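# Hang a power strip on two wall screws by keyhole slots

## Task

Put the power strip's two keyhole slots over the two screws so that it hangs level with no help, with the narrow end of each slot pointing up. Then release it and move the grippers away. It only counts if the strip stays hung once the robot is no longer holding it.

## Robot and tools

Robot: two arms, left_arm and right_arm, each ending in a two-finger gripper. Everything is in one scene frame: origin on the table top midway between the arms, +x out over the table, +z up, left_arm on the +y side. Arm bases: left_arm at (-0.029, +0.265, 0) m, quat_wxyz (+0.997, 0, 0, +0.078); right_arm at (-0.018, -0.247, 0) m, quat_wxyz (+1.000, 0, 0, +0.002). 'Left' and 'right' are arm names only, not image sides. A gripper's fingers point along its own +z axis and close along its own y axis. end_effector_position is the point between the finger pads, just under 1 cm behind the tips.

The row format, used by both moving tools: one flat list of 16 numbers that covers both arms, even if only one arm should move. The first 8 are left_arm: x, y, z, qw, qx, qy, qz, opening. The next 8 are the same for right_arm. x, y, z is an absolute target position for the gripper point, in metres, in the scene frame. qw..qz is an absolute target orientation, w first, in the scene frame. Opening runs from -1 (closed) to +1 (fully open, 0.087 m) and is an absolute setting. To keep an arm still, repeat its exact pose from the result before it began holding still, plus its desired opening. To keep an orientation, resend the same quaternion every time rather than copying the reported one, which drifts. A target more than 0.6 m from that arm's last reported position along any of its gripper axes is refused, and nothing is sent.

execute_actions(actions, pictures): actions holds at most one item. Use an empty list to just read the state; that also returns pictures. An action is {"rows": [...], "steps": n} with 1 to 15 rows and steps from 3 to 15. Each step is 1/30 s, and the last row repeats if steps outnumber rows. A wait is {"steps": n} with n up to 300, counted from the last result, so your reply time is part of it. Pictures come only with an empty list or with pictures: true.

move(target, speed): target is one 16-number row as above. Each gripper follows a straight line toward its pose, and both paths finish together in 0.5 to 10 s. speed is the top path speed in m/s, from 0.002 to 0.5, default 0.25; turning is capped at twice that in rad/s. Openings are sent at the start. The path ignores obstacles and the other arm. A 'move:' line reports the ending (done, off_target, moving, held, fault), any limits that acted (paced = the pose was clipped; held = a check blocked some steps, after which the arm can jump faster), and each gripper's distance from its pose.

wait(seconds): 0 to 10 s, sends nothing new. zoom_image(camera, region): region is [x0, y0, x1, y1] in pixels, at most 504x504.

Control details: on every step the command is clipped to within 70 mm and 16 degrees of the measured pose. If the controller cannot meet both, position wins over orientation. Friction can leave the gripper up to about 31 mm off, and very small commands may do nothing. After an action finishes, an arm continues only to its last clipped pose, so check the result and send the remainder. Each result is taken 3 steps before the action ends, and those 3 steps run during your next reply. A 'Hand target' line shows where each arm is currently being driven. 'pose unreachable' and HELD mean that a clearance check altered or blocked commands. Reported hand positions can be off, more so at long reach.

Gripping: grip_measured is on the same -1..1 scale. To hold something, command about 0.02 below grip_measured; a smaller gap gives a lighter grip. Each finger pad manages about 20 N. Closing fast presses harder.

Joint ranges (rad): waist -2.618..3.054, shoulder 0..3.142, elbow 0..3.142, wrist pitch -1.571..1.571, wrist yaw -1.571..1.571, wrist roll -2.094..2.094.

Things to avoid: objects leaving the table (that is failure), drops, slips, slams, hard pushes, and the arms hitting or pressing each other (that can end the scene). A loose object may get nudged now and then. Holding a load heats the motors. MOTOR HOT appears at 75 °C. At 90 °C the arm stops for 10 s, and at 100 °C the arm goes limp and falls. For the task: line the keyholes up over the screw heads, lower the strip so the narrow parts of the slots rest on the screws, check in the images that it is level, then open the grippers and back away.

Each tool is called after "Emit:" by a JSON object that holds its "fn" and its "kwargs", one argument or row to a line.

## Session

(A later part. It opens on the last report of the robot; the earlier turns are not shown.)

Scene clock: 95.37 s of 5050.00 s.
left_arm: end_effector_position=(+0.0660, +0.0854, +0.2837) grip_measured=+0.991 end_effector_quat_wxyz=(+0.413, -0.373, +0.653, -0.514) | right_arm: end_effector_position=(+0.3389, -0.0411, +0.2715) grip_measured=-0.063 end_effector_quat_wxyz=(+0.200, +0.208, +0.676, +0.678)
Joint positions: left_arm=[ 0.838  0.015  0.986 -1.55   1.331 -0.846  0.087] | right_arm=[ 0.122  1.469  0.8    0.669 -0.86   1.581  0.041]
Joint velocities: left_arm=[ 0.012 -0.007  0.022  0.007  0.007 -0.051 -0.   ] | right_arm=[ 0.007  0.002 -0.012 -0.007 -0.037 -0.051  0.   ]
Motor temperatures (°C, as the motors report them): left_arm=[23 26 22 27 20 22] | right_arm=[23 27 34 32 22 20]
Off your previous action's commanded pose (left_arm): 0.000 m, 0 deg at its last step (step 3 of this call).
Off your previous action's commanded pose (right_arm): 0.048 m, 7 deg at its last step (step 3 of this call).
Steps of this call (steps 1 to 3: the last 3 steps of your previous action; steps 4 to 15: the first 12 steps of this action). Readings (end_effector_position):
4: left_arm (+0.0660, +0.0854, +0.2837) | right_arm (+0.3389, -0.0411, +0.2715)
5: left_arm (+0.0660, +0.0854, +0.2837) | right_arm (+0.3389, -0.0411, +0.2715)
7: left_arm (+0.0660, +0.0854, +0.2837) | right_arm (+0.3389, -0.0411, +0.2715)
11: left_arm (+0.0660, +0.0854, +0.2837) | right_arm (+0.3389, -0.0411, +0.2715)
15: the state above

Emit:
{"fn": "execute_actions", "kwargs": {
  "actions": [
    {"rows":[[0.066,0.0855,0.2835,0.415,-0.371,0.654,-0.513,1,0.344,-0.043,0.324,0.246,0.178,0.643,0.708,-0.3]]}
  ]
}}

Emit:
{"fn": "execute_actions", "kwargs": {
  "actions": [
    {"rows":[[0.066,0.0855,0.2835,0.415,-0.371,0.654,-0.513,1,0.346,-0.033,0.324,0.246,0.178,0.643,0.708,-0.3]]}
  ]
}}

Scene clock: 95.87 s of 5050.00 s.
left_arm: end_effector_position=(+0.0660, +0.0854, +0.2837) grip_measured=+0.991 end_effector_quat_wxyz=(+0.413, -0.373, +0.653, -0.514) | right_arm: end_effector_position=(+0.3389, -0.0413, +0.2715) grip_measured=-0.063 end_effector_quat_wxyz=(+0.200, +0.208, +0.676, +0.678)
Joint positions: left_arm=[ 0.838  0.015  0.986 -1.55   1.331 -0.846  0.087] | right_arm=[ 0.121  1.469  0.8    0.669 -0.861  1.581  0.041]
Joint velocities: left_arm=[-0.027  0.002 -0.002  0.037 -0.022 -0.022 -0.   ] | right_arm=[ 0.012 -0.007 -0.002 -0.007  0.037 -0.037 -0.001]
Motor temperatures (°C, as the motors report them): left_arm=[23 26 22 27 20 22] | right_arm=[23 27 34 32 22 20]
Off your previous action's commanded pose (left_arm): 0.000 m, 0 deg at its last step (step 3 of this call).
Off your previous action's commanded pose (right_arm): 0.049 m, 7 deg at its last step (step 3 of this call).
Steps of this call (steps 1 to 3: the last 3 steps of your previous action; steps 4 to 15: the first 12 steps of this action). Readings (end_effector_position):
4: left_arm (+0.0660, +0.0854, +0.2837) | right_arm (+0.3389, -0.0413, +0.2715)
5: left_arm (+0.0660, +0.0854, +0.2837) | right_arm (+0.3389, -0.0413, +0.2715)
7: left_arm (+0.0660, +0.0854, +0.2837) | right_arm (+0.3389, -0.0413, +0.2715)
11: left_arm (+0.0660, +0.0854, +0.2837) | right_arm (+0.3389, -0.0413, +0.2715)
15: the state above

Scene clock: 96.37 s of 5050.00 s.
left_arm: end_effector_position=(+0.0660, +0.0854, +0.2837) grip_measured=+0.991 end_effector_quat_wxyz=(+0.413, -0.373, +0.653, -0.514) | right_arm: end_effector_position=(+0.3390, -0.0411, +0.2715) grip_measured=-0.063 end_effector_quat_wxyz=(+0.201, +0.208, +0.676, +0.678)
Joint positions: left_arm=[ 0.838  0.015  0.986 -1.55   1.331 -0.846  0.087] | right_arm=[ 0.122  1.469  0.8    0.669 -0.86   1.581  0.041]
Joint velocities: left_arm=[-0.012 -0.007 -0.002 -0.051  0.022  0.037 -0.   ] | right_arm=[-0.007 -0.002  0.012 -0.051 -0.007 -0.022 -0.   ]
Motor temperatures (°C, as the motors report them): left_arm=[23 26 22 27 20 22] | right_arm=[23 28 34 32 22 20]
Off your previous action's commanded pose (left_arm): 0.000 m, 0 deg at its last step (step 3 of this call).
Off your previous action's commanded pose (right_arm): 0.053 m, 8 deg at its last step (step 3 of this call).
Steps of this call (steps 1 to 3: the last 3 steps of your previous action; steps 4 to 15: the first 12 steps of this action). Readings (end_effector_position):
4: left_arm (+0.0660, +0.0854, +0.2837) | right_arm (+0.3389, -0.0411, +0.2715)
5: left_arm (+0.0660, +0.0854, +0.2837) | right_arm (+0.3390, -0.0411, +0.2715)
7: left_arm (+0.0660, +0.0854, +0.2837) | right_arm (+0.3390, -0.0411, +0.2715)
11: left_arm (+0.0660, +0.0854, +0.2837) | right_arm (+0.3390, -0.0411, +0.2715)
15: the state above

Emit:
{"fn": "execute_actions", "kwargs": {
  "actions": [
    {"rows":[[0.066,0.0855,0.2835,0.415,-0.371,0.654,-0.513,1,0.344,-0.045,0.329,0.246,0.174,0.643,0.708,-0.3]]}
  ]
}}

Emit:
{"fn": "execute_actions", "kwargs": {
  "actions": [
    {"rows":[[0.066,0.0855,0.2835,0.415,-0.371,0.654,-0.513,1,0.346,-0.033,0.329,0.25,0.178,0.643,0.708,-0.3]]}
  ]
}}

Scene clock: 96.87 s of 5050.00 s.
left_arm: end_effector_position=(+0.0660, +0.0854, +0.2837) grip_measured=+0.991 end_effector_quat_wxyz=(+0.413, -0.373, +0.653, -0.514) | right_arm: end_effector_position=(+0.3391, -0.0414, +0.2719) grip_measured=-0.063 end_effector_quat_wxyz=(+0.198, +0.207, +0.679, +0.676)
Joint positions: left_arm=[ 0.838  0.015  0.986 -1.55   1.331 -0.846  0.087] | right_arm=[ 0.119  1.469  0.81   0.649 -0.868  1.574  0.041]
Joint velocities: left_arm=[-0.007 -0.007  0.002  0.022  0.022 -0.095 -0.001] | right_arm=[-0.002 -0.012  0.002 -0.007 -0.081  0.081  0.   ]
Motor temperatures (°C, as the motors report them): left_arm=[23 26 22 27 20 22] | right_arm=[23 28 34 32 22 20]
Off your previous action's commanded pose (left_arm): 0.000 m, 0 deg at its last step (step 3 of this call).
Off your previous action's commanded pose (right_arm): 0.054 m, 8 deg at its last step (step 3 of this call).
Steps of this call (steps 1 to 3: the last 3 steps of your previous action; steps 4 to 15: the first 12 steps of this action). Readings (end_effector_position):
4: left_arm (+0.0660, +0.0854, +0.2837) | right_arm (+0.3391, -0.0415, +0.2720)
5: left_arm (+0.0660, +0.0854, +0.2837) | right_arm (+0.3390, -0.0415, +0.2719)
7: left_arm (+0.0660, +0.0854, +0.2837) | right_arm (+0.3390, -0.0414, +0.2719)
11: left_arm (+0.0660, +0.0854, +0.2837) | right_arm (+0.3391, -0.0415, +0.2720)
15: the state above

Scene clock: 97.37 s of 5050.00 s.
left_arm: end_effector_position=(+0.0660, +0.0854, +0.2837) grip_measured=+0.991 end_effector_quat_wxyz=(+0.413, -0.373, +0.653, -0.514) | right_arm: end_effector_position=(+0.3391, -0.0411, +0.2721) grip_measured=-0.063 end_effector_quat_wxyz=(+0.199, +0.209, +0.679, +0.675)
Joint positions: left_arm=[ 0.838  0.015  0.986 -1.55   1.331 -0.846  0.087] | right_arm=[ 0.121  1.465  0.81   0.64  -0.861  1.572  0.041]
Joint velocities: left_arm=[ 0.007 -0.012  0.002  0.007 -0.007  0.007  0.   ] | right_arm=[ 0.007 -0.002  0.002 -0.022  0.022  0.081  0.   ]
Motor temperatures (°C, as the motors report them): left_arm=[23 26 22 27 20 22] | right_arm=[23 28 34 32 22 20]
Off your previous action's commanded pose (left_arm): 0.000 m, 0 deg at its last step (step 3 of this call).
Off your previous action's commanded pose (right_arm): 0.057 m, 9 deg at its last step (step 3 of this call).
Steps of this call (steps 1 to 3: the last 3 steps of your previous action; steps 4 to 15: the first 12 steps of this action). Readings (end_effector_position):
4: left_arm (+0.0660, +0.0854, +0.2837) | right_arm (+0.3390, -0.0410, +0.2719)
5: left_arm (+0.0660, +0.0854, +0.2837) | right_arm (+0.3390, -0.0410, +0.2721)
7: left_arm (+0.0660, +0.0854, +0.2837) | right_arm (+0.3391, -0.0411, +0.2720)
11: left_arm (+0.0660, +0.0854, +0.2837) | right_arm (+0.3391, -0.0411, +0.2720)
15: the state above

Emit:
{"fn": "execute_actions", "kwargs": {
  "actions": []
}}

Emit:
{"fn": "zoom_image", "kwargs": {
  "camera": "cam_head_right",
  "region": [430,200,530,300]
}}

Scene clock: 97.47 s of 5050.00 s.
left_arm: end_effector_position=(+0.0660, +0.0854, +0.2837) grip_measured=+0.991 end_effector_quat_wxyz=(+0.413, -0.373, +0.653, -0.514) | right_arm: end_effector_position=(+0.3391, -0.0411, +0.2721) grip_measured=-0.063 end_effector_quat_wxyz=(+0.199, +0.209, +0.679, +0.675)
Joint positions: left_arm=[ 0.838  0.015  0.986 -1.55   1.331 -0.846  0.087] | right_arm=[ 0.121  1.465  0.81   0.64  -0.861  1.572  0.041]
Joint velocities: left_arm=[-0.002 -0.017 -0.007 -0.007  0.037 -0.051 -0.001] | right_arm=[-0.002 -0.012  0.002  0.007 -0.051 -0.037  0.001]
Motor temperatures (°C, as the motors report them): left_arm=[23 26 22 27 20 22] | right_arm=[23 28 34 32 22 20]
Hand target (left_arm): +0.066, +0.086, +0.284; +0.415, -0.371, +0.654, -0.513
Hand target (right_arm): +0.338, -0.036, +0.329; +0.245, +0.177, +0.639, +0.707
Off the commanded pose (left_arm): 0.000 m, 0 deg.
Off the commanded pose (right_arm): 0.058 m, 9 deg.
Kept back: nothing.
Steps of this call (steps 1 to 3: the last 3 steps of your previous action). Readings (end_effector_position):
1: left_arm (+0.0660, +0.0854, +0.2837) | right_arm (+0.3391, -0.0411, +0.2721)
2: left_arm (+0.0660, +0.0854, +0.2837) | right_arm (+0.3391, -0.0411, +0.2721)
3: the state above

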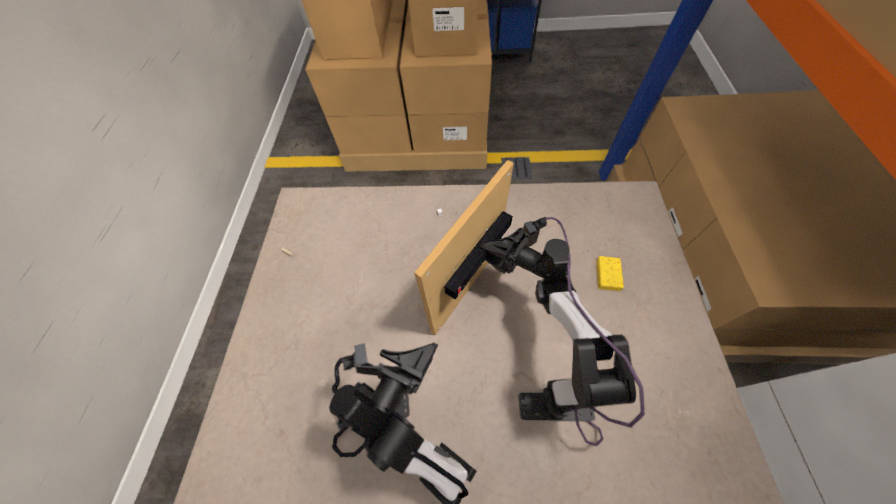

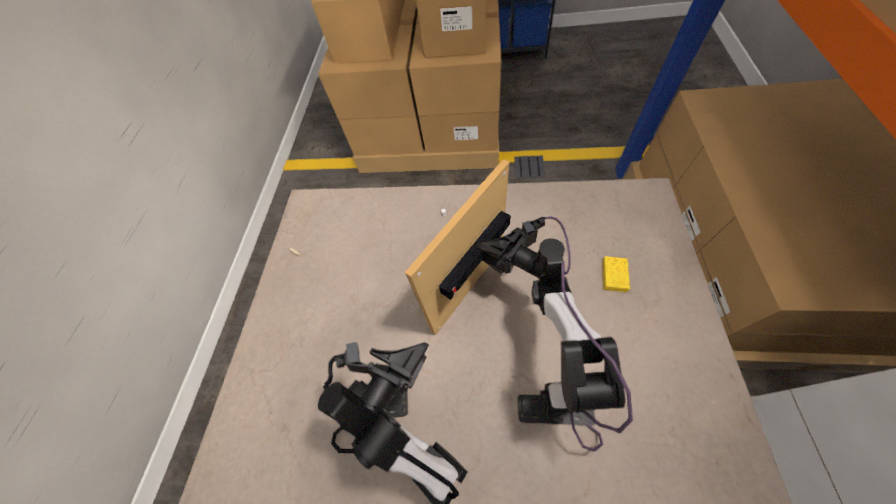

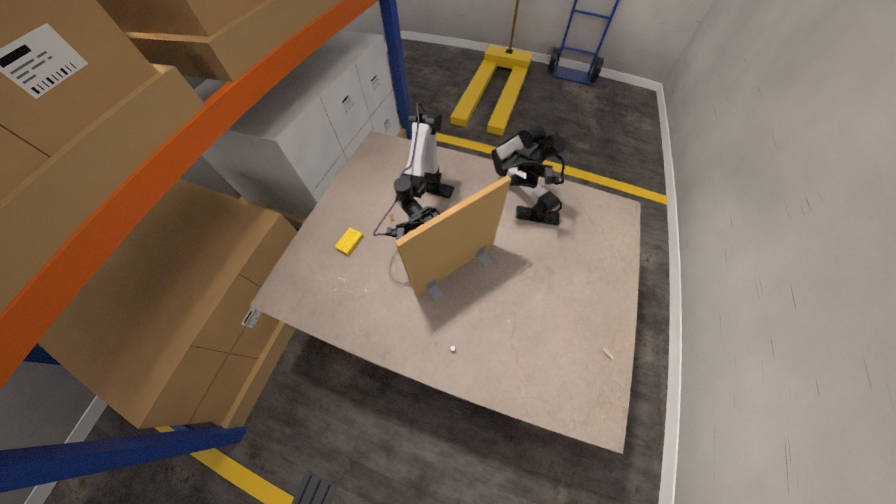

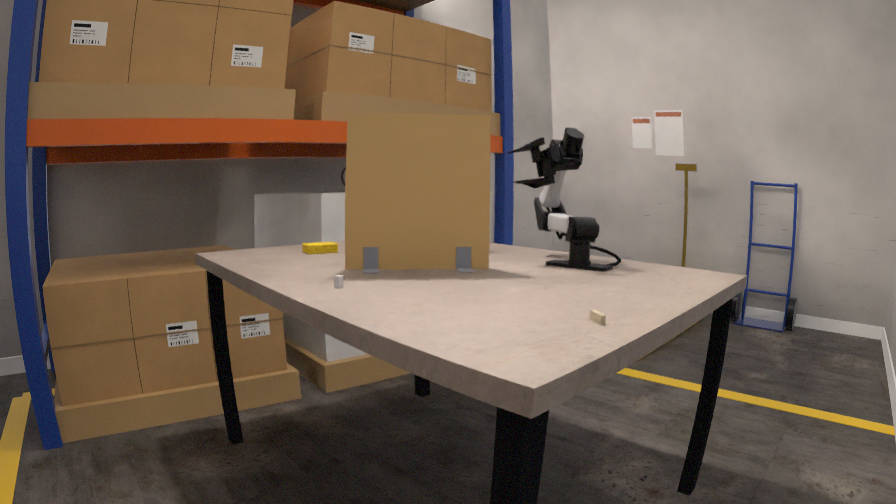

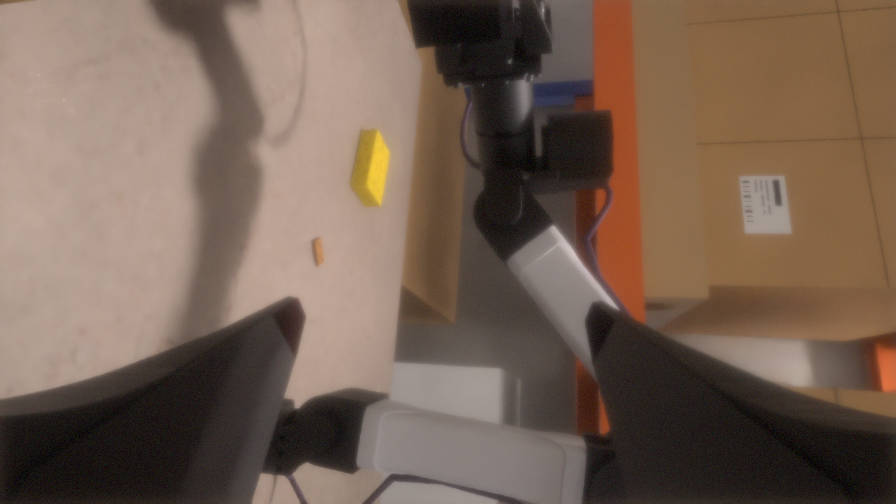

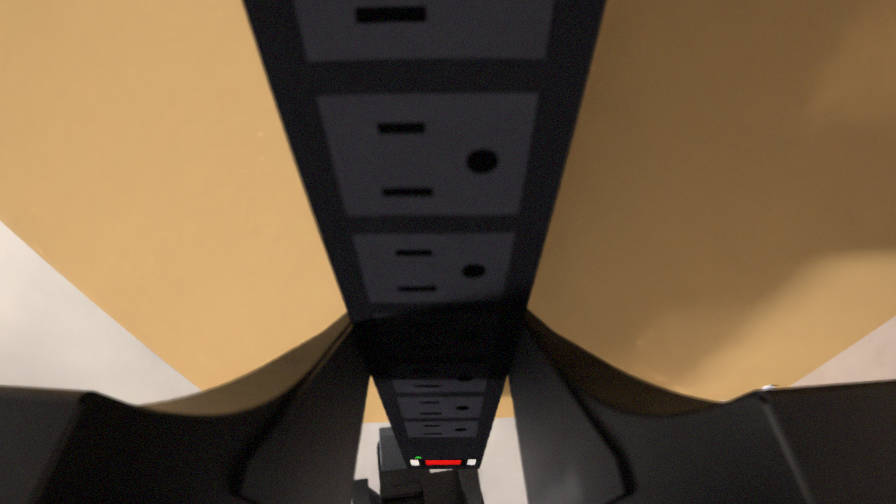

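Region (430, 200, 530, 300) of cam_head_right's 896x504 image, scaled by 5.040, with more detail than that image has.

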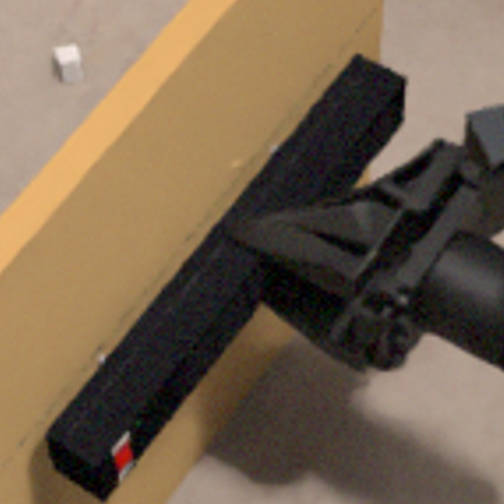

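Emit:
{"fn": "execute_actions", "kwargs": {
  "actions": [
    {"rows":[[0.066,0.0855,0.2835,0.415,-0.371,0.654,-0.513,1,0.344,-0.045,0.322,0.262,0.158,0.645,0.706,-0.3]]}
  ]
}}

Emit:
{"fn": "execute_actions", "kwargs": {
  "actions": [
    {"rows":[[0.066,0.0855,0.2835,0.415,-0.371,0.654,-0.513,1,0.347,-0.033,0.322,0.262,0.158,0.645,0.706,-0.3]]}
  ]
}}

Scene clock: 97.93 s of 5050.00 s.
left_arm: end_effector_position=(+0.0660, +0.0854, +0.2837) grip_measured=+0.991 end_effector_quat_wxyz=(+0.413, -0.373, +0.653, -0.514) | right_arm: end_effector_position=(+0.3390, -0.0414, +0.2721) grip_measured=-0.063 end_effector_quat_wxyz=(+0.200, +0.207, +0.679, +0.675)
Joint positions: left_arm=[ 0.838  0.015  0.986 -1.55   1.331 -0.846  0.087] | right_arm=[ 0.12   1.465  0.81   0.641 -0.863  1.567  0.041]
Joint velocities: left_arm=[ 0.002 -0.002 -0.002 -0.037 -0.007 -0.037  0.001] | right_arm=[-0.017 -0.007 -0.007  0.022  0.007  0.081 -0.   ]
Motor temperatures (°C, as the motors report them): left_arm=[23 26 22 27 20 22] | right_arm=[23 28 34 32 22 20]
Steps of this call (steps 1 to 2: nothing new was sent; steps 3 to 14: the first 12 steps of this action). Readings (end_effector_position):
3: left_arm (+0.0660, +0.0854, +0.2837) | right_arm (+0.3390, -0.0414, +0.2719)
4: left_arm (+0.0660, +0.0854, +0.2837) | right_arm (+0.3390, -0.0414, +0.2719)
6: left_arm (+0.0660, +0.0854, +0.2837) | right_arm (+0.3390, -0.0414, +0.2720)
10: left_arm (+0.0660, +0.0854, +0.2837) | right_arm (+0.3390, -0.0414, +0.2721)
14: the state above

Scene clock: 98.43 s of 5050.00 s.
left_arm: end_effector_position=(+0.0660, +0.0854, +0.2837) grip_measured=+0.991 end_effector_quat_wxyz=(+0.413, -0.373, +0.653, -0.514) | right_arm: end_effector_position=(+0.3390, -0.0411, +0.2721) grip_measured=-0.063 end_effector_quat_wxyz=(+0.200, +0.207, +0.679, +0.675)
Joint positions: left_arm=[ 0.838  0.015  0.986 -1.55   1.331 -0.846  0.087] | right_arm=[ 0.121  1.465  0.81   0.641 -0.862  1.567  0.041]
Joint velocities: left_arm=[-0.022 -0.007  0.002  0.007 -0.037  0.022  0.001] | right_arm=[ 0.007 -0.017 -0.002 -0.051 -0.007  0.037 -0.001]
Motor temperatures (°C, as the motors report them): left_arm=[23 26 22 27 20 22] | right_arm=[23 28 34 32 22 20]
Off your previous action's commanded pose (left_arm): 0.000 m, 0 deg at its last step (step 3 of this call).
Off your previous action's commanded pose (right_arm): 0.050 m, 10 deg at its last step (step 3 of this call).
Steps of this call (steps 1 to 3: the last 3 steps of your previous action; steps 4 to 15: the first 12 steps of this action). Readings (end_effector_position):
4: left_arm (+0.0660, +0.0854, +0.2837) | right_arm (+0.3390, -0.0411, +0.2721)
5: left_arm (+0.0660, +0.0854, +0.2837) | right_arm (+0.3390, -0.0411, +0.2721)
7: left_arm (+0.0660, +0.0854, +0.2837) | right_arm (+0.3390, -0.0411, +0.2721)
11: left_arm (+0.0660, +0.0854, +0.2837) | right_arm (+0.3390, -0.0411, +0.2721)
15: the state above

Emit:
{"fn": "execute_actions", "kwargs": {
  "actions": [
    {"rows":[[0.066,0.0855,0.2835,0.415,-0.371,0.654,-0.513,1,0.344,-0.043,0.322,0.275,0.17,0.645,0.706,-0.3]]}
  ]
}}

Emit:
{"fn": "execute_actions", "kwargs": {
  "actions": [
    {"rows":[[0.066,0.0855,0.2835,0.415,-0.371,0.654,-0.513,1,0.347,-0.033,0.322,0.262,0.158,0.645,0.706,-0.3]]}
  ]
}}

Scene clock: 98.93 s of 5050.00 s.
left_arm: end_effector_position=(+0.0660, +0.0854, +0.2837) grip_measured=+0.991 end_effector_quat_wxyz=(+0.413, -0.373, +0.653, -0.514) | right_arm: end_effector_position=(+0.3391, -0.0414, +0.2732) grip_measured=-0.063 end_effector_quat_wxyz=(+0.206, +0.204, +0.679, +0.674)
Joint positions: left_arm=[ 0.838  0.015  0.986 -1.55   1.331 -0.846  0.087] | right_arm=[ 0.121  1.461  0.81   0.641 -0.857  1.559  0.041]
Joint velocities: left_arm=[-0.012  0.007 -0.007 -0.022 -0.066 -0.007  0.001] | right_arm=[ 0.007  0.007  0.002  0.007 -0.095  0.022  0.   ]
Motor temperatures (°C, as the motors report them): left_arm=[23 26 22 27 20 22] | right_arm=[23 28 35 32 22 20]
Off your previous action's commanded pose (left_arm): 0.000 m, 0 deg at its last step (step 3 of this call).
Off your previous action's commanded pose (right_arm): 0.051 m, 10 deg at its last step (step 3 of this call).
Steps of this call (steps 1 to 3: the last 3 steps of your previous action; steps 4 to 15: the first 12 steps of this action). Readings (end_effector_position):
4: left_arm (+0.0660, +0.0854, +0.2837) | right_arm (+0.3390, -0.0412, +0.2725)
5: left_arm (+0.0660, +0.0854, +0.2837) | right_arm (+0.3390, -0.0413, +0.2728)
7: left_arm (+0.0660, +0.0854, +0.2837) | right_arm (+0.3390, -0.0414, +0.2731)
11: left_arm (+0.0660, +0.0854, +0.2837) | right_arm (+0.3391, -0.0414, +0.2732)
15: the state above

Scene clock: 99.43 s of 5050.00 s.
left_arm: end_effector_position=(+0.0660, +0.0854, +0.2837) grip_measured=+0.991 end_effector_quat_wxyz=(+0.413, -0.373, +0.653, -0.514) | right_arm: end_effector_position=(+0.3389, -0.0411, +0.2734) grip_measured=-0.063 end_effector_quat_wxyz=(+0.206, +0.204, +0.679, +0.674)
Joint positions: left_arm=[ 0.838  0.015  0.986 -1.55   1.331 -0.846  0.087] | right_arm=[ 0.122  1.46   0.81   0.641 -0.857  1.559  0.041]
Joint velocities: left_arm=[-0.002 -0.002  0.007 -0.007  0.051 -0.051 -0.001] | right_arm=[-0.007  0.012 -0.002  0.037 -0.037 -0.037 -0.   ]
Motor temperatures (°C, as the motors report them): left_arm=[23 26 22 27 20 22] | right_arm=[23 28 35 32 22 20]
Off your previous action's commanded pose (left_arm): 0.000 m, 0 deg at its last step (step 3 of this call).
Off your previous action's commanded pose (right_arm): 0.049 m, 10 deg at its last step (step 3 of this call).
Steps of this call (steps 1 to 3: the last 3 steps of your previous action; steps 4 to 15: the first 12 steps of this action). Readings (end_effector_position):
4: left_arm (+0.0660, +0.0854, +0.2837) | right_arm (+0.3389, -0.0411, +0.2734)
5: left_arm (+0.0660, +0.0854, +0.2837) | right_arm (+0.3389, -0.0411, +0.2734)
7: left_arm (+0.0660, +0.0854, +0.2837) | right_arm (+0.3389, -0.0411, +0.2734)
11: left_arm (+0.0660, +0.0854, +0.2837) | right_arm (+0.3389, -0.0411, +0.2734)
15: the state above

Emit:
{"fn": "execute_actions", "kwargs": {
  "actions": [
    {"rows":[[0.066,0.0855,0.2835,0.415,-0.371,0.654,-0.513,1,0.344,-0.043,0.323,0.285,0.165,0.645,0.706,-0.3]]}
  ]
}}

Emit:
{"fn": "execute_actions", "kwargs": {
  "actions": [
    {"rows":[[0.066,0.0855,0.2835,0.415,-0.371,0.654,-0.513,1,0.347,-0.033,0.323,0.268,0.152,0.645,0.706,-0.3]]}
  ]
}}

Scene clock: 99.93 s of 5050.00 s.
left_arm: end_effector_position=(+0.0660, +0.0854, +0.2837) grip_measured=+0.991 end_effector_quat_wxyz=(+0.413, -0.373, +0.653, -0.514) | right_arm: end_effector_position=(+0.3391, -0.0413, +0.2739) grip_measured=-0.063 end_effector_quat_wxyz=(+0.209, +0.203, +0.679, +0.674)
Joint positions: left_arm=[ 0.838  0.015  0.986 -1.55   1.331 -0.846  0.087] | right_arm=[ 0.122  1.458  0.81   0.641 -0.854  1.555  0.041]
Joint velocities: left_arm=[ 0.007 -0.012 -0.002 -0.022 -0.081  0.022 -0.001] | right_arm=[ 0.002 -0.002 -0.012 -0.007  0.007  0.037  0.001]
Motor temperatures (°C, as the motors report them): left_arm=[23 26 22 27 20 22] | right_arm=[23 28 35 33 22 20]
Off your previous action's commanded pose (left_arm): 0.000 m, 0 deg at its last step (step 3 of this call).
Off your previous action's commanded pose (right_arm): 0.050 m, 10 deg at its last step (step 3 of this call).
Steps of this call (steps 1 to 3: the last 3 steps of your previous action; steps 4 to 15: the first 12 steps of this action). Readings (end_effector_position):
4: left_arm (+0.0660, +0.0854, +0.2837) | right_arm (+0.3390, -0.0411, +0.2734)
5: left_arm (+0.0660, +0.0854, +0.2837) | right_arm (+0.3390, -0.0412, +0.2738)
7: left_arm (+0.0660, +0.0854, +0.2837) | right_arm (+0.3391, -0.0413, +0.2739)
11: left_arm (+0.0660, +0.0854, +0.2837) | right_arm (+0.3391, -0.0413, +0.2739)
15: the state above

Scene clock: 100.43 s of 5050.00 s.
left_arm: end_effector_position=(+0.0660, +0.0854, +0.2837) grip_measured=+0.991 end_effector_quat_wxyz=(+0.413, -0.373, +0.653, -0.514) | right_arm: end_effector_position=(+0.3389, -0.0410, +0.2739) grip_measured=-0.063 end_effector_quat_wxyz=(+0.209, +0.203, +0.679, +0.674)
Joint positions: left_arm=[ 0.838  0.015  0.986 -1.55   1.331 -0.846  0.087] | right_arm=[ 0.123  1.458  0.81   0.641 -0.854  1.555  0.041]
Joint velocities: left_arm=[ 0.007 -0.007  0.007  0.037 -0.022  0.007 -0.   ] | right_arm=[ 0.007 -0.017  0.012 -0.066  0.066  0.022  0.001]
Motor temperatures (°C, as the motors report them): left_arm=[23 26 22 27 20 22] | right_arm=[23 28 35 33 22 20]
Off your previous action's commanded pose (left_arm): 0.000 m, 0 deg at its last step (step 3 of this call).
Off your previous action's commanded pose (right_arm): 0.049 m, 11 deg at its last step (step 3 of this call).
Steps of this call (steps 1 to 3: the last 3 steps of your previous action; steps 4 to 15: the first 12 steps of this action). Readings (end_effector_position):
4: left_arm (+0.0660, +0.0854, +0.2837) | right_arm (+0.3389, -0.0410, +0.2739)
5: left_arm (+0.0660, +0.0854, +0.2837) | right_arm (+0.3389, -0.0410, +0.2739)
7: left_arm (+0.0660, +0.0854, +0.2837) | right_arm (+0.3389, -0.0410, +0.2739)
11: left_arm (+0.0660, +0.0854, +0.2837) | right_arm (+0.3389, -0.0410, +0.2739)
15: the state above

Emit:
{"fn": "execute_actions", "kwargs": {
  "actions": [
    {"rows":[[0.066,0.0855,0.2835,0.415,-0.371,0.654,-0.513,1,0.344,-0.043,0.305,0.255,0.19,0.655,0.695,-0.3]]}
  ]
}}

Emit:
{"fn": "execute_actions", "kwargs": {
  "actions": [
    {"rows":[[0.066,0.0855,0.2835,0.415,-0.371,0.654,-0.513,1,0.347,-0.035,0.305,0.243,0.178,0.655,0.695,-0.3]]}
  ]
}}

Scene clock: 100.93 s of 5050.00 s.
left_arm: end_effector_position=(+0.0660, +0.0854, +0.2837) grip_measured=+0.991 end_effector_quat_wxyz=(+0.413, -0.373, +0.653, -0.514) | right_arm: end_effector_position=(+0.3390, -0.0411, +0.2734) grip_measured=-0.063 end_effector_quat_wxyz=(+0.208, +0.204, +0.680, +0.673)
Joint positions: left_arm=[ 0.838  0.015  0.986 -1.55   1.331 -0.846  0.087] | right_arm=[ 0.123  1.458  0.81   0.638 -0.853  1.555  0.041]
Joint velocities: left_arm=[-0.002 -0.012  0.002  0.051 -0.037  0.007  0.   ] | right_arm=[ 0.002 -0.007 -0.007 -0.007 -0.022  0.095  0.   ]
Motor temperatures (°C, as the motors report them): left_arm=[23 26 22 27 20 22] | right_arm=[23 28 35 33 22 20]
Off your previous action's commanded pose (left_arm): 0.000 m, 0 deg at its last step (step 3 of this call).
Off your previous action's commanded pose (right_arm): 0.050 m, 10 deg at its last step (step 3 of this call).
Steps of this call (steps 1 to 3: the last 3 steps of your previous action; steps 4 to 15: the first 12 steps of this action). Readings (end_effector_position):
4: left_arm (+0.0660, +0.0854, +0.2837) | right_arm (+0.3389, -0.0410, +0.2735)
5: left_arm (+0.0660, +0.0854, +0.2837) | right_arm (+0.3390, -0.0411, +0.2734)
7: left_arm (+0.0660, +0.0854, +0.2837) | right_arm (+0.3390, -0.0411, +0.2734)
11: left_arm (+0.0660, +0.0854, +0.2837) | right_arm (+0.3390, -0.0411, +0.2734)
15: the state above

Scene clock: 101.43 s of 5050.00 s.
left_arm: end_effector_position=(+0.0660, +0.0854, +0.2837) grip_measured=+0.991 end_effector_quat_wxyz=(+0.413, -0.373, +0.653, -0.514) | right_arm: end_effector_position=(+0.3390, -0.0411, +0.2734) grip_measured=-0.063 end_effector_quat_wxyz=(+0.208, +0.204, +0.680, +0.673)
Joint positions: left_arm=[ 0.838  0.015  0.986 -1.55   1.331 -0.846  0.087] | right_arm=[ 0.123  1.458  0.81   0.638 -0.853  1.555  0.041]
Joint velocities: left_arm=[-0.007 -0.012 -0.002 -0.022 -0.037  0.022  0.   ] | right_arm=[-0.007 -0.017  0.017 -0.022 -0.051 -0.037  0.   ]
Motor temperatures (°C, as the motors report them): left_arm=[23 26 22 27 20 22] | right_arm=[23 28 35 33 22 20]
Off your previous action's commanded pose (left_arm): 0.000 m, 0 deg at its last step (step 3 of this call).
Off your previous action's commanded pose (right_arm): 0.032 m, 7 deg at its last step (step 3 of this call).
Steps of this call (steps 1 to 3: the last 3 steps of your previous action; steps 4 to 15: the first 12 steps of this action). Readings (end_effector_position):
4: left_arm (+0.0660, +0.0854, +0.2837) | right_arm (+0.3390, -0.0411, +0.2734)
5: left_arm (+0.0660, +0.0854, +0.2837) | right_arm (+0.3390, -0.0411, +0.2734)
7: left_arm (+0.0660, +0.0854, +0.2837) | right_arm (+0.3390, -0.0411, +0.2734)
11: left_arm (+0.0660, +0.0854, +0.2837) | right_arm (+0.3390, -0.0411, +0.2734)
15: the state above

Emit:
{"fn": "execute_actions", "kwargs": {
  "actions": [
    {"rows":[[0.066,0.0855,0.2835,0.415,-0.371,0.654,-0.513,1,0.340,-0.047,0.298,0.245,0.195,0.655,0.695,-0.3]]}
  ]
}}

Scene clock: 101.93 s of 5050.00 s.
left_arm: end_effector_position=(+0.0660, +0.0854, +0.2837) grip_measured=+0.991 end_effector_quat_wxyz=(+0.413, -0.373, +0.653, -0.514) | right_arm: end_effector_position=(+0.3383, -0.0419, +0.2677) grip_measured=-0.063 end_effector_quat_wxyz=(+0.200, +0.216, +0.679, +0.672)
Joint positions: left_arm=[ 0.838  0.015  0.986 -1.55   1.331 -0.846  0.087] | right_arm=[ 0.122  1.458  0.792  0.641 -0.848  1.57   0.041]
Joint velocities: left_arm=[-0.007  0.002 -0.002 -0.022 -0.066 -0.007 -0.   ] | right_arm=[-0.002  0.002  0.007  0.022 -0.022  0.037  0.   ]
Motor temperatures (°C, as the motors report them): left_arm=[23 26 22 27 20 22] | right_arm=[23 28 35 33 22 20]
Off your previous action's commanded pose (left_arm): 0.000 m, 0 deg at its last step (step 3 of this call).
Off your previous action's commanded pose (right_arm): 0.033 m, 6 deg at its last step (step 3 of this call).
Steps of this call (steps 1 to 3: the last 3 steps of your previous action; steps 4 to 15: the first 12 steps of this action). Readings (end_effector_position):
4: left_arm (+0.0660, +0.0854, +0.2837) | right_arm (+0.3389, -0.0414, +0.2724)
5: left_arm (+0.0660, +0.0854, +0.2837) | right_arm (+0.3388, -0.0415, +0.2716)
7: left_arm (+0.0660, +0.0854, +0.2837) | right_arm (+0.3384, -0.0416, +0.2696)
11: left_arm (+0.0660, +0.0854, +0.2837) | right_arm (+0.3383, -0.0419, +0.2678)
15: the state above

Emit:
{"fn": "execute_actions", "kwargs": {
  "actions": [
    {"rows":[[0.066,0.0855,0.2835,0.415,-0.371,0.654,-0.513,1,0.340,-0.045,0.301,0.252,0.187,0.652,0.698,-0.3]]}
  ]
}}

Emit:
{"fn": "execute_actions", "kwargs": {
  "actions": [
    {"rows":[[0.066,0.0855,0.2835,0.415,-0.371,0.654,-0.513,1,0.342,-0.034,0.301,0.242,0.177,0.652,0.698,-0.3]]}
  ]
}}

Scene clock: 102.43 s of 5050.00 s.
left_arm: end_effector_position=(+0.0660, +0.0854, +0.2837) grip_measured=+0.991 end_effector_quat_wxyz=(+0.413, -0.373, +0.653, -0.514) | right_arm: end_effector_position=(+0.3384, -0.0419, +0.2679) grip_measured=-0.063 end_effector_quat_wxyz=(+0.201, +0.216, +0.679, +0.672)
Joint positions: left_arm=[ 0.838  0.015  0.986 -1.55   1.331 -0.846  0.087] | right_arm=[ 0.122  1.458  0.792  0.643 -0.847  1.57   0.041]
Joint velocities: left_arm=[-0.012 -0.017 -0.007 -0.007 -0.051 -0.022 -0.   ] | right_arm=[ 0.007  0.022 -0.007  0.007 -0.007  0.007 -0.   ]
Motor temperatures (°C, as the motors report them): left_arm=[23 26 22 27 20 22] | right_arm=[23 28 35 33 22 20]
Off your previous action's commanded pose (left_arm): 0.000 m, 0 deg at its last step (step 3 of this call).
Off your previous action's commanded pose (right_arm): 0.031 m, 7 deg at its last step (step 3 of this call).
Steps of this call (steps 1 to 3: the last 3 steps of your previous action; steps 4 to 15: the first 12 steps of this action). Readings (end_effector_position):
4: left_arm (+0.0660, +0.0854, +0.2837) | right_arm (+0.3384, -0.0419, +0.2678)
5: left_arm (+0.0660, +0.0854, +0.2837) | right_arm (+0.3384, -0.0419, +0.2678)
7: left_arm (+0.0660, +0.0854, +0.2837) | right_arm (+0.3384, -0.0419, +0.2679)
11: left_arm (+0.0660, +0.0854, +0.2837) | right_arm (+0.3384, -0.0419, +0.2679)
15: the state above

Scene clock: 102.93 s of 5050.00 s.
left_arm: end_effector_position=(+0.0660, +0.0854, +0.2837) grip_measured=+0.991 end_effector_quat_wxyz=(+0.413, -0.373, +0.653, -0.514) | right_arm: end_effector_position=(+0.3384, -0.0415, +0.2680) grip_measured=-0.063 end_effector_quat_wxyz=(+0.201, +0.215, +0.679, +0.672)
Joint positions: left_arm=[ 0.838  0.015  0.986 -1.55   1.331 -0.846  0.087] | right_arm=[ 0.124  1.458  0.792  0.643 -0.845  1.57   0.041]
Joint velocities: left_arm=[-0.022  0.002  0.002  0.022 -0.081 -0.066 -0.   ] | right_arm=[-0.007  0.012  0.002  0.037  0.051 -0.007  0.   ]
Motor temperatures (°C, as the motors report them): left_arm=[23 26 22 27 20 22] | right_arm=[23 28 35 33 22 20]
Off your previous action's commanded pose (left_arm): 0.000 m, 0 deg at its last step (step 3 of this call).
Off your previous action's commanded pose (right_arm): 0.033 m, 8 deg at its last step (step 3 of this call).
Steps of this call (steps 1 to 3: the last 3 steps of your previous action; steps 4 to 15: the first 12 steps of this action). Readings (end_effector_position):
4: left_arm (+0.0660, +0.0854, +0.2837) | right_arm (+0.3383, -0.0415, +0.2680)
5: left_arm (+0.0660, +0.0854, +0.2837) | right_arm (+0.3384, -0.0415, +0.2680)
7: left_arm (+0.0660, +0.0854, +0.2837) | right_arm (+0.3384, -0.0415, +0.2680)
11: left_arm (+0.0660, +0.0854, +0.2837) | right_arm (+0.3384, -0.0415, +0.2680)
15: the state above

Emit:
{"fn": "execute_actions", "kwargs": {
  "actions": [
    {"rows":[[0.066,0.0855,0.2835,0.415,-0.371,0.654,-0.513,1,0.340,-0.044,0.304,0.262,0.175,0.65,0.70,-0.3]]}
  ]
}}

Emit:
{"fn": "execute_actions", "kwargs": {
  "actions": [
    {"rows":[[0.066,0.0855,0.2835,0.415,-0.371,0.654,-0.513,1,0.342,-0.034,0.304,0.252,0.165,0.65,0.70,-0.3]]}
  ]
}}

Scene clock: 103.43 s of 5050.00 s.
left_arm: end_effector_position=(+0.0660, +0.0854, +0.2837) grip_measured=+0.991 end_effector_quat_wxyz=(+0.413, -0.373, +0.653, -0.514) | right_arm: end_effector_position=(+0.3385, -0.0417, +0.2681) grip_measured=-0.063 end_effector_quat_wxyz=(+0.202, +0.215, +0.679, +0.672)
Joint positions: left_arm=[ 0.838  0.015  0.986 -1.55   1.331 -0.846  0.087] | right_arm=[ 0.124  1.458  0.792  0.644 -0.845  1.57   0.041]
Joint velocities: left_arm=[ 0.002 -0.022 -0.002  0.007  0.066 -0.037  0.001] | right_arm=[-0.012  0.007  0.007 -0.037 -0.022 -0.037 -0.   ]
Motor temperatures (°C, as the motors report them): left_arm=[23 26 22 27 20 22] | right_arm=[23 28 35 33 22 20]
Off your previous action's commanded pose (left_arm): 0.000 m, 0 deg at its last step (step 3 of this call).
Off your previous action's commanded pose (right_arm): 0.034 m, 8 deg at its last step (step 3 of this call).
Steps of this call (steps 1 to 3: the last 3 steps of your previous action; steps 4 to 15: the first 12 steps of this action). Readings (end_effector_position):
4: left_arm (+0.0660, +0.0854, +0.2837) | right_arm (+0.3384, -0.0417, +0.2681)
5: left_arm (+0.0660, +0.0854, +0.2837) | right_arm (+0.3385, -0.0417, +0.2681)
7: left_arm (+0.0660, +0.0854, +0.2837) | right_arm (+0.3385, -0.0417, +0.2681)
11: left_arm (+0.0660, +0.0854, +0.2837) | right_arm (+0.3385, -0.0417, +0.2681)
15: the state above

Scene clock: 103.93 s of 5050.00 s.
left_arm: end_effector_position=(+0.0660, +0.0854, +0.2837) grip_measured=+0.991 end_effector_quat_wxyz=(+0.413, -0.373, +0.653, -0.514) | right_arm: end_effector_position=(+0.3385, -0.0417, +0.2681) grip_measured=-0.063 end_effector_quat_wxyz=(+0.202, +0.215, +0.679, +0.672)
Joint positions: left_arm=[ 0.838  0.015  0.986 -1.55   1.331 -0.846  0.087] | right_arm=[ 0.124  1.458  0.792  0.644 -0.845  1.57   0.041]
Joint velocities: left_arm=[ 0.007  0.007 -0.002 -0.007  0.037  0.007  0.001] | right_arm=[-0.017 -0.017 -0.012  0.022 -0.066 -0.022  0.   ]
Motor temperatures (°C, as the motors report them): left_arm=[23 26 22 27 20 22] | right_arm=[23 28 35 33 22 20]
Off your previous action's commanded pose (left_arm): 0.000 m, 0 deg at its last step (step 3 of this call).
Off your previous action's commanded pose (right_arm): 0.036 m, 9 deg at its last step (step 3 of this call).
Steps of this call (steps 1 to 3: the last 3 steps of your previous action; steps 4 to 15: the first 12 steps of this action). Readings (end_effector_position):
4: left_arm (+0.0660, +0.0854, +0.2837) | right_arm (+0.3385, -0.0417, +0.2681)
5: left_arm (+0.0660, +0.0854, +0.2837) | right_arm (+0.3385, -0.0417, +0.2681)
7: left_arm (+0.0660, +0.0854, +0.2837) | right_arm (+0.3385, -0.0417, +0.2681)
11: left_arm (+0.0660, +0.0854, +0.2837) | right_arm (+0.3385, -0.0417, +0.2681)
15: the state above

Emit:
{"fn": "execute_actions", "kwargs": {
  "actions": [
    {"rows":[[0.066,0.0855,0.2835,0.415,-0.371,0.654,-0.513,1,0.334,-0.052,0.298,0.24,0.17,0.655,0.695,-0.3]]}
  ]
}}

Emit:
{"fn": "execute_actions", "kwargs": {
  "actions": [
    {"steps":8}
  ]
}}

Scene clock: 104.43 s of 5050.00 s.
left_arm: end_effector_position=(+0.0660, +0.0854, +0.2837) grip_measured=+0.991 end_effector_quat_wxyz=(+0.413, -0.373, +0.653, -0.514) | right_arm: end_effector_position=(+0.3391, -0.0496, +0.2680) grip_measured=-0.063 end_effector_quat_wxyz=(+0.204, +0.212, +0.680, +0.672)
Joint positions: left_arm=[ 0.838  0.015  0.986 -1.55   1.331 -0.846  0.087] | right_arm=[ 0.096  1.458  0.792  0.645 -0.874  1.561  0.041]
Joint velocities: left_arm=[-0.012 -0.022 -0.007  0.007 -0.022  0.037 -0.   ] | right_arm=[-0.022 -0.002  0.002 -0.007  0.066  0.11   0.001]
Motor temperatures (°C, as the motors report them): left_arm=[23 26 22 27 20 22] | right_arm=[23 28 35 33 22 20]
Off your previous action's commanded pose (left_arm): 0.000 m, 0 deg at its last step (step 3 of this call).
Off your previous action's commanded pose (right_arm): 0.037 m, 9 deg at its last step (step 3 of this call).
Steps of this call (steps 1 to 3: the last 3 steps of your previous action; steps 4 to 15: the first 12 steps of this action). Readings (end_effector_position):
4: left_arm (+0.0660, +0.0854, +0.2837) | right_arm (+0.3381, -0.0425, +0.2681)
5: left_arm (+0.0660, +0.0854, +0.2837) | right_arm (+0.3378, -0.0436, +0.2681)
7: left_arm (+0.0660, +0.0854, +0.2837) | right_arm (+0.3386, -0.0469, +0.2681)
11: left_arm (+0.0660, +0.0854, +0.2837) | right_arm (+0.3399, -0.0499, +0.2680)
15: the state above

Scene clock: 104.70 s of 5050.00 s.
left_arm: end_effector_position=(+0.0660, +0.0854, +0.2837) grip_measured=+0.991 end_effector_quat_wxyz=(+0.413, -0.373, +0.653, -0.514) | right_arm: end_effector_position=(+0.3386, -0.0494, +0.2681) grip_measured=-0.063 end_effector_quat_wxyz=(+0.203, +0.210, +0.680, +0.672)
Joint positions: left_arm=[ 0.838  0.015  0.986 -1.55   1.331 -0.846  0.087] | right_arm=[ 0.096  1.458  0.792  0.645 -0.877  1.561  0.041]
Joint velocities: left_arm=[ 0.017 -0.002  0.002 -0.007 -0.125 -0.022  0.001] | right_arm=[-0.002  0.012 -0.012  0.022 -0.037 -0.007 -0.   ]
Motor temperatures (°C, as the motors report them): left_arm=[23 26 22 27 20 22] | right_arm=[23 28 35 33 22 20]
Hand target (left_arm): +0.066, +0.086, +0.284; +0.415, -0.371, +0.654, -0.513
Hand target (right_arm): +0.333, -0.052, +0.297; +0.239, +0.170, +0.658, +0.694
Off the commanded pose (left_arm): 0.000 m, 0 deg.
Off the commanded pose (right_arm): 0.030 m, 7 deg.
Kept back: nothing.
Steps of this call (steps 1 to 3: the last 3 steps of your previous action; steps 4 to 8: nothing new was sent). Readings (end_effector_position):
1: left_arm (+0.0660, +0.0854, +0.2837) | right_arm (+0.3390, -0.0495, +0.2680)
2: left_arm (+0.0660, +0.0854, +0.2837) | right_arm (+0.3389, -0.0495, +0.2680)
4: left_arm (+0.0660, +0.0854, +0.2837) | right_arm (+0.3387, -0.0494, +0.2681)
8: the state above

Small pitch up, then poke.

Emit:
{"fn": "execute_actions", "kwargs": {
  "actions": [
    {"rows":[[0.066,0.0855,0.2835,0.415,-0.371,0.654,-0.513,1,0.336,-0.05,0.300,0.245,0.168,0.653,0.697,-0.3]]}
  ]
}}

Emit:
{"fn": "execute_actions", "kwargs": {
  "actions": [
    {"rows":[[0.066,0.0855,0.2835,0.415,-0.371,0.654,-0.513,1,0.337,-0.035,0.300,0.245,0.168,0.653,0.697,-0.3]]}
  ]
}}

Scene clock: 105.20 s of 5050.00 s.
left_arm: end_effector_position=(+0.0660, +0.0854, +0.2837) grip_measured=+0.991 end_effector_quat_wxyz=(+0.413, -0.373, +0.653, -0.514) | right_arm: end_effector_position=(+0.3386, -0.0494, +0.2699) grip_measured=-0.063 end_effector_quat_wxyz=(+0.207, +0.207, +0.678, +0.674)
Joint positions: left_arm=[ 0.838  0.015  0.986 -1.55   1.331 -0.846  0.087] | right_arm=[ 0.096  1.458  0.792  0.657 -0.877  1.561  0.041]
Joint velocities: left_arm=[ 0.007  0.022 -0.012 -0.037 -0.037  0.007 -0.001] | right_arm=[-0.007 -0.012 -0.002 -0.007  0.007 -0.051 -0.001]
Motor temperatures (°C, as the motors report them): left_arm=[23 26 22 27 20 22] | right_arm=[23 28 35 34 22 20]
Steps of this call (steps 1 to 3: nothing new was sent; steps 4 to 15: the first 12 steps of this action). Readings (end_effector_position):
4: left_arm (+0.0660, +0.0854, +0.2837) | right_arm (+0.3386, -0.0494, +0.2682)
5: left_arm (+0.0660, +0.0854, +0.2837) | right_arm (+0.3386, -0.0494, +0.2683)
7: left_arm (+0.0660, +0.0854, +0.2837) | right_arm (+0.3386, -0.0494, +0.2689)
11: left_arm (+0.0660, +0.0854, +0.2837) | right_arm (+0.3386, -0.0494, +0.2696)
15: the state above

Scene clock: 105.70 s of 5050.00 s.
left_arm: end_effector_position=(+0.0660, +0.0854, +0.2837) grip_measured=+0.991 end_effector_quat_wxyz=(+0.413, -0.373, +0.653, -0.514) | right_arm: end_effector_position=(+0.3363, -0.0389, +0.2701) grip_measured=-0.063 end_effector_quat_wxyz=(+0.206, +0.204, +0.679, +0.675)
Joint positions: left_arm=[ 0.838  0.015  0.986 -1.55   1.331 -0.846  0.087] | right_arm=[ 0.13   1.458  0.792  0.659 -0.85   1.561  0.041]
Joint velocities: left_arm=[ 0.007  0.007 -0.002 -0.007 -0.007 -0.007 -0.   ] | right_arm=[ 0.007  0.012 -0.012 -0.051  0.095 -0.022 -0.   ]
Motor temperatures (°C, as the motors report them): left_arm=[23 26 22 27 20 22] | right_arm=[23 28 35 34 22 20]
Off your previous action's commanded pose (left_arm): 0.000 m, 0 deg at its last step (step 3 of this call).
Off your previous action's commanded pose (right_arm): 0.030 m, 7 deg at its last step (step 3 of this call).
Steps of this call (steps 1 to 3: the last 3 steps of your previous action; steps 4 to 15: the first 12 steps of this action). Readings (end_effector_position):
4: left_arm (+0.0660, +0.0854, +0.2837) | right_arm (+0.3389, -0.0483, +0.2701)
5: left_arm (+0.0660, +0.0854, +0.2837) | right_arm (+0.3389, -0.0460, +0.2701)
7: left_arm (+0.0660, +0.0854, +0.2837) | right_arm (+0.3370, -0.0403, +0.2701)
11: left_arm (+0.0660, +0.0854, +0.2837) | right_arm (+0.3363, -0.0389, +0.2701)
15: the state above

Emit:
{"fn": "execute_actions", "kwargs": {
  "actions": [
    {"rows":[[0.066,0.0855,0.2835,0.415,-0.371,0.654,-0.513,1,0.349,-0.033,0.315,0.252,0.165,0.648,0.703,-0.3]]}
  ]
}}

Emit:
{"fn": "execute_actions", "kwargs": {
  "actions": [
    {"rows":[[0.066,0.0855,0.2835,0.415,-0.371,0.654,-0.513,1,0.353,-0.027,0.316,0.252,0.165,0.648,0.703,-0.3]]}
  ]
}}

Scene clock: 106.20 s of 5050.00 s.
left_arm: end_effector_position=(+0.0660, +0.0854, +0.2837) grip_measured=+0.991 end_effector_quat_wxyz=(+0.413, -0.373, +0.653, -0.514) | right_arm: end_effector_position=(+0.3363, -0.0386, +0.2704) grip_measured=-0.063 end_effector_quat_wxyz=(+0.203, +0.201, +0.680, +0.676)
Joint positions: left_arm=[ 0.838  0.015  0.986 -1.55   1.331 -0.846  0.087] | right_arm=[ 0.129  1.463  0.797  0.659 -0.858  1.561  0.041]
Joint velocities: left_arm=[ 0.002 -0.007  0.002 -0.051 -0.007 -0.022  0.001] | right_arm=[ 0.007  0.017 -0.007 -0.037  0.11   0.051  0.   ]
Motor temperatures (°C, as the motors report them): left_arm=[23 26 22 27 20 22] | right_arm=[23 28 35 34 22 20]
Off your previous action's commanded pose (left_arm): 0.000 m, 0 deg at its last step (step 3 of this call).
Off your previous action's commanded pose (right_arm): 0.030 m, 7 deg at its last step (step 3 of this call).
Steps of this call (steps 1 to 3: the last 3 steps of your previous action; steps 4 to 15: the first 12 steps of this action). Readings (end_effector_position):
4: left_arm (+0.0660, +0.0854, +0.2837) | right_arm (+0.3364, -0.0389, +0.2705)
5: left_arm (+0.0660, +0.0854, +0.2837) | right_arm (+0.3363, -0.0386, +0.2704)
7: left_arm (+0.0660, +0.0854, +0.2837) | right_arm (+0.3364, -0.0386, +0.2705)
11: left_arm (+0.0660, +0.0854, +0.2837) | right_arm (+0.3363, -0.0386, +0.2704)
15: the state above

Scene clock: 106.70 s of 5050.00 s.
left_arm: end_effector_position=(+0.0660, +0.0854, +0.2837) grip_measured=+0.991 end_effector_quat_wxyz=(+0.413, -0.373, +0.653, -0.514) | right_arm: end_effector_position=(+0.3369, -0.0377, +0.2705) grip_measured=-0.063 end_effector_quat_wxyz=(+0.199, +0.198, +0.681, +0.677)
Joint positions: left_arm=[ 0.838  0.015  0.986 -1.55   1.331 -0.846  0.087] | right_arm=[ 0.129  1.472  0.806  0.659 -0.869  1.561  0.041]
Joint velocities: left_arm=[ 0.002  0.002  0.002  0.022 -0.066 -0.066 -0.001] | right_arm=[-0.012 -0.002 -0.007  0.022 -0.037 -0.051  0.   ]
Motor temperatures (°C, as the motors report them): left_arm=[23 26 22 27 20 22] | right_arm=[23 28 35 34 22 20]
Off your previous action's commanded pose (left_arm): 0.000 m, 0 deg at its last step (step 3 of this call).
Off your previous action's commanded pose (right_arm): 0.047 m, 8 deg at its last step (step 3 of this call).
Steps of this call (steps 1 to 3: the last 3 steps of your previous action; steps 4 to 15: the first 12 steps of this action). Readings (end_effector_position):
4: left_arm (+0.0660, +0.0854, +0.2837) | right_arm (+0.3366, -0.0385, +0.2706)
5: left_arm (+0.0660, +0.0854, +0.2837) | right_arm (+0.3366, -0.0381, +0.2705)
7: left_arm (+0.0660, +0.0854, +0.2837) | right_arm (+0.3367, -0.0378, +0.2704)
11: left_arm (+0.0660, +0.0854, +0.2837) | right_arm (+0.3368, -0.0377, +0.2706)
15: the state above

Emit:
{"fn": "execute_actions", "kwargs": {
  "actions": [
    {"rows":[[0.066,0.0855,0.2835,0.415,-0.371,0.654,-0.513,1,0.347,-0.041,0.314,0.247,0.16,0.648,0.703,-0.3]]}
  ]
}}

Emit:
{"fn": "execute_actions", "kwargs": {
  "actions": [
    {"rows":[[0.066,0.0855,0.2835,0.415,-0.371,0.654,-0.513,1,0.353,-0.03,0.316,0.247,0.16,0.648,0.703,-0.3]]}
  ]
}}

Scene clock: 107.20 s of 5050.00 s.
left_arm: end_effector_position=(+0.0660, +0.0854, +0.2837) grip_measured=+0.991 end_effector_quat_wxyz=(+0.413, -0.373, +0.653, -0.514) | right_arm: end_effector_position=(+0.3377, -0.0391, +0.2701) grip_measured=-0.063 end_effector_quat_wxyz=(+0.200, +0.199, +0.680, +0.676)
Joint positions: left_arm=[ 0.838  0.015  0.986 -1.55   1.331 -0.846  0.087] | right_arm=[ 0.125  1.474  0.806  0.66  -0.871  1.562  0.041]
Joint velocities: left_arm=[-0.012 -0.002  0.007 -0.022 -0.037 -0.022 -0.002] | right_arm=[-0.002 -0.007  0.002  0.022 -0.007  0.066 -0.   ]
Motor temperatures (°C, as the motors report them): left_arm=[23 26 22 28 20 22] | right_arm=[23 28 35 34 22 20]
Off your previous action's commanded pose (left_arm): 0.000 m, 0 deg at its last step (step 3 of this call).
Off your previous action's commanded pose (right_arm): 0.049 m, 9 deg at its last step (step 3 of this call).
Steps of this call (steps 1 to 3: the last 3 steps of your previous action; steps 4 to 15: the first 12 steps of this action). Readings (end_effector_position):
4: left_arm (+0.0660, +0.0854, +0.2837) | right_arm (+0.3370, -0.0387, +0.2705)
5: left_arm (+0.0660, +0.0854, +0.2837) | right_arm (+0.3375, -0.0390, +0.2703)
7: left_arm (+0.0660, +0.0854, +0.2837) | right_arm (+0.3376, -0.0391, +0.2703)
11: left_arm (+0.0660, +0.0854, +0.2837) | right_arm (+0.3377, -0.0391, +0.2701)
15: the state above

Scene clock: 107.70 s of 5050.00 s.
left_arm: end_effector_position=(+0.0660, +0.0854, +0.2837) grip_measured=+0.991 end_effector_quat_wxyz=(+0.413, -0.373, +0.653, -0.514) | right_arm: end_effector_position=(+0.3380, -0.0379, +0.2707) grip_measured=-0.063 end_effector_quat_wxyz=(+0.196, +0.194, +0.682, +0.678)
Joint positions: left_arm=[ 0.838  0.015  0.986 -1.55   1.331 -0.846  0.087] | right_arm=[ 0.125  1.483  0.817  0.66  -0.884  1.562  0.041]
Joint velocities: left_arm=[-0.012  0.012  0.007  0.051  0.007 -0.022 -0.   ] | right_arm=[-0.007  0.007  0.002 -0.081 -0.007  0.037 -0.   ]
Motor temperatures (°C, as the motors report them): left_arm=[23 26 22 28 20 22] | right_arm=[23 28 35 34 22 20]
Off your previous action's commanded pose (left_arm): 0.000 m, 0 deg at its last step (step 3 of this call).
Off your previous action's commanded pose (right_arm): 0.045 m, 8 deg at its last step (step 3 of this call).
Steps of this call (steps 1 to 3: the last 3 steps of your previous action; steps 4 to 15: the first 12 steps of this action). Readings (end_effector_position):
4: left_arm (+0.0660, +0.0854, +0.2837) | right_arm (+0.3382, -0.0385, +0.2706)
5: left_arm (+0.0660, +0.0854, +0.2837) | right_arm (+0.3380, -0.0380, +0.2706)
7: left_arm (+0.0660, +0.0854, +0.2837) | right_arm (+0.3381, -0.0380, +0.2705)
11: left_arm (+0.0660, +0.0854, +0.2837) | right_arm (+0.3380, -0.0379, +0.2705)
15: the state above


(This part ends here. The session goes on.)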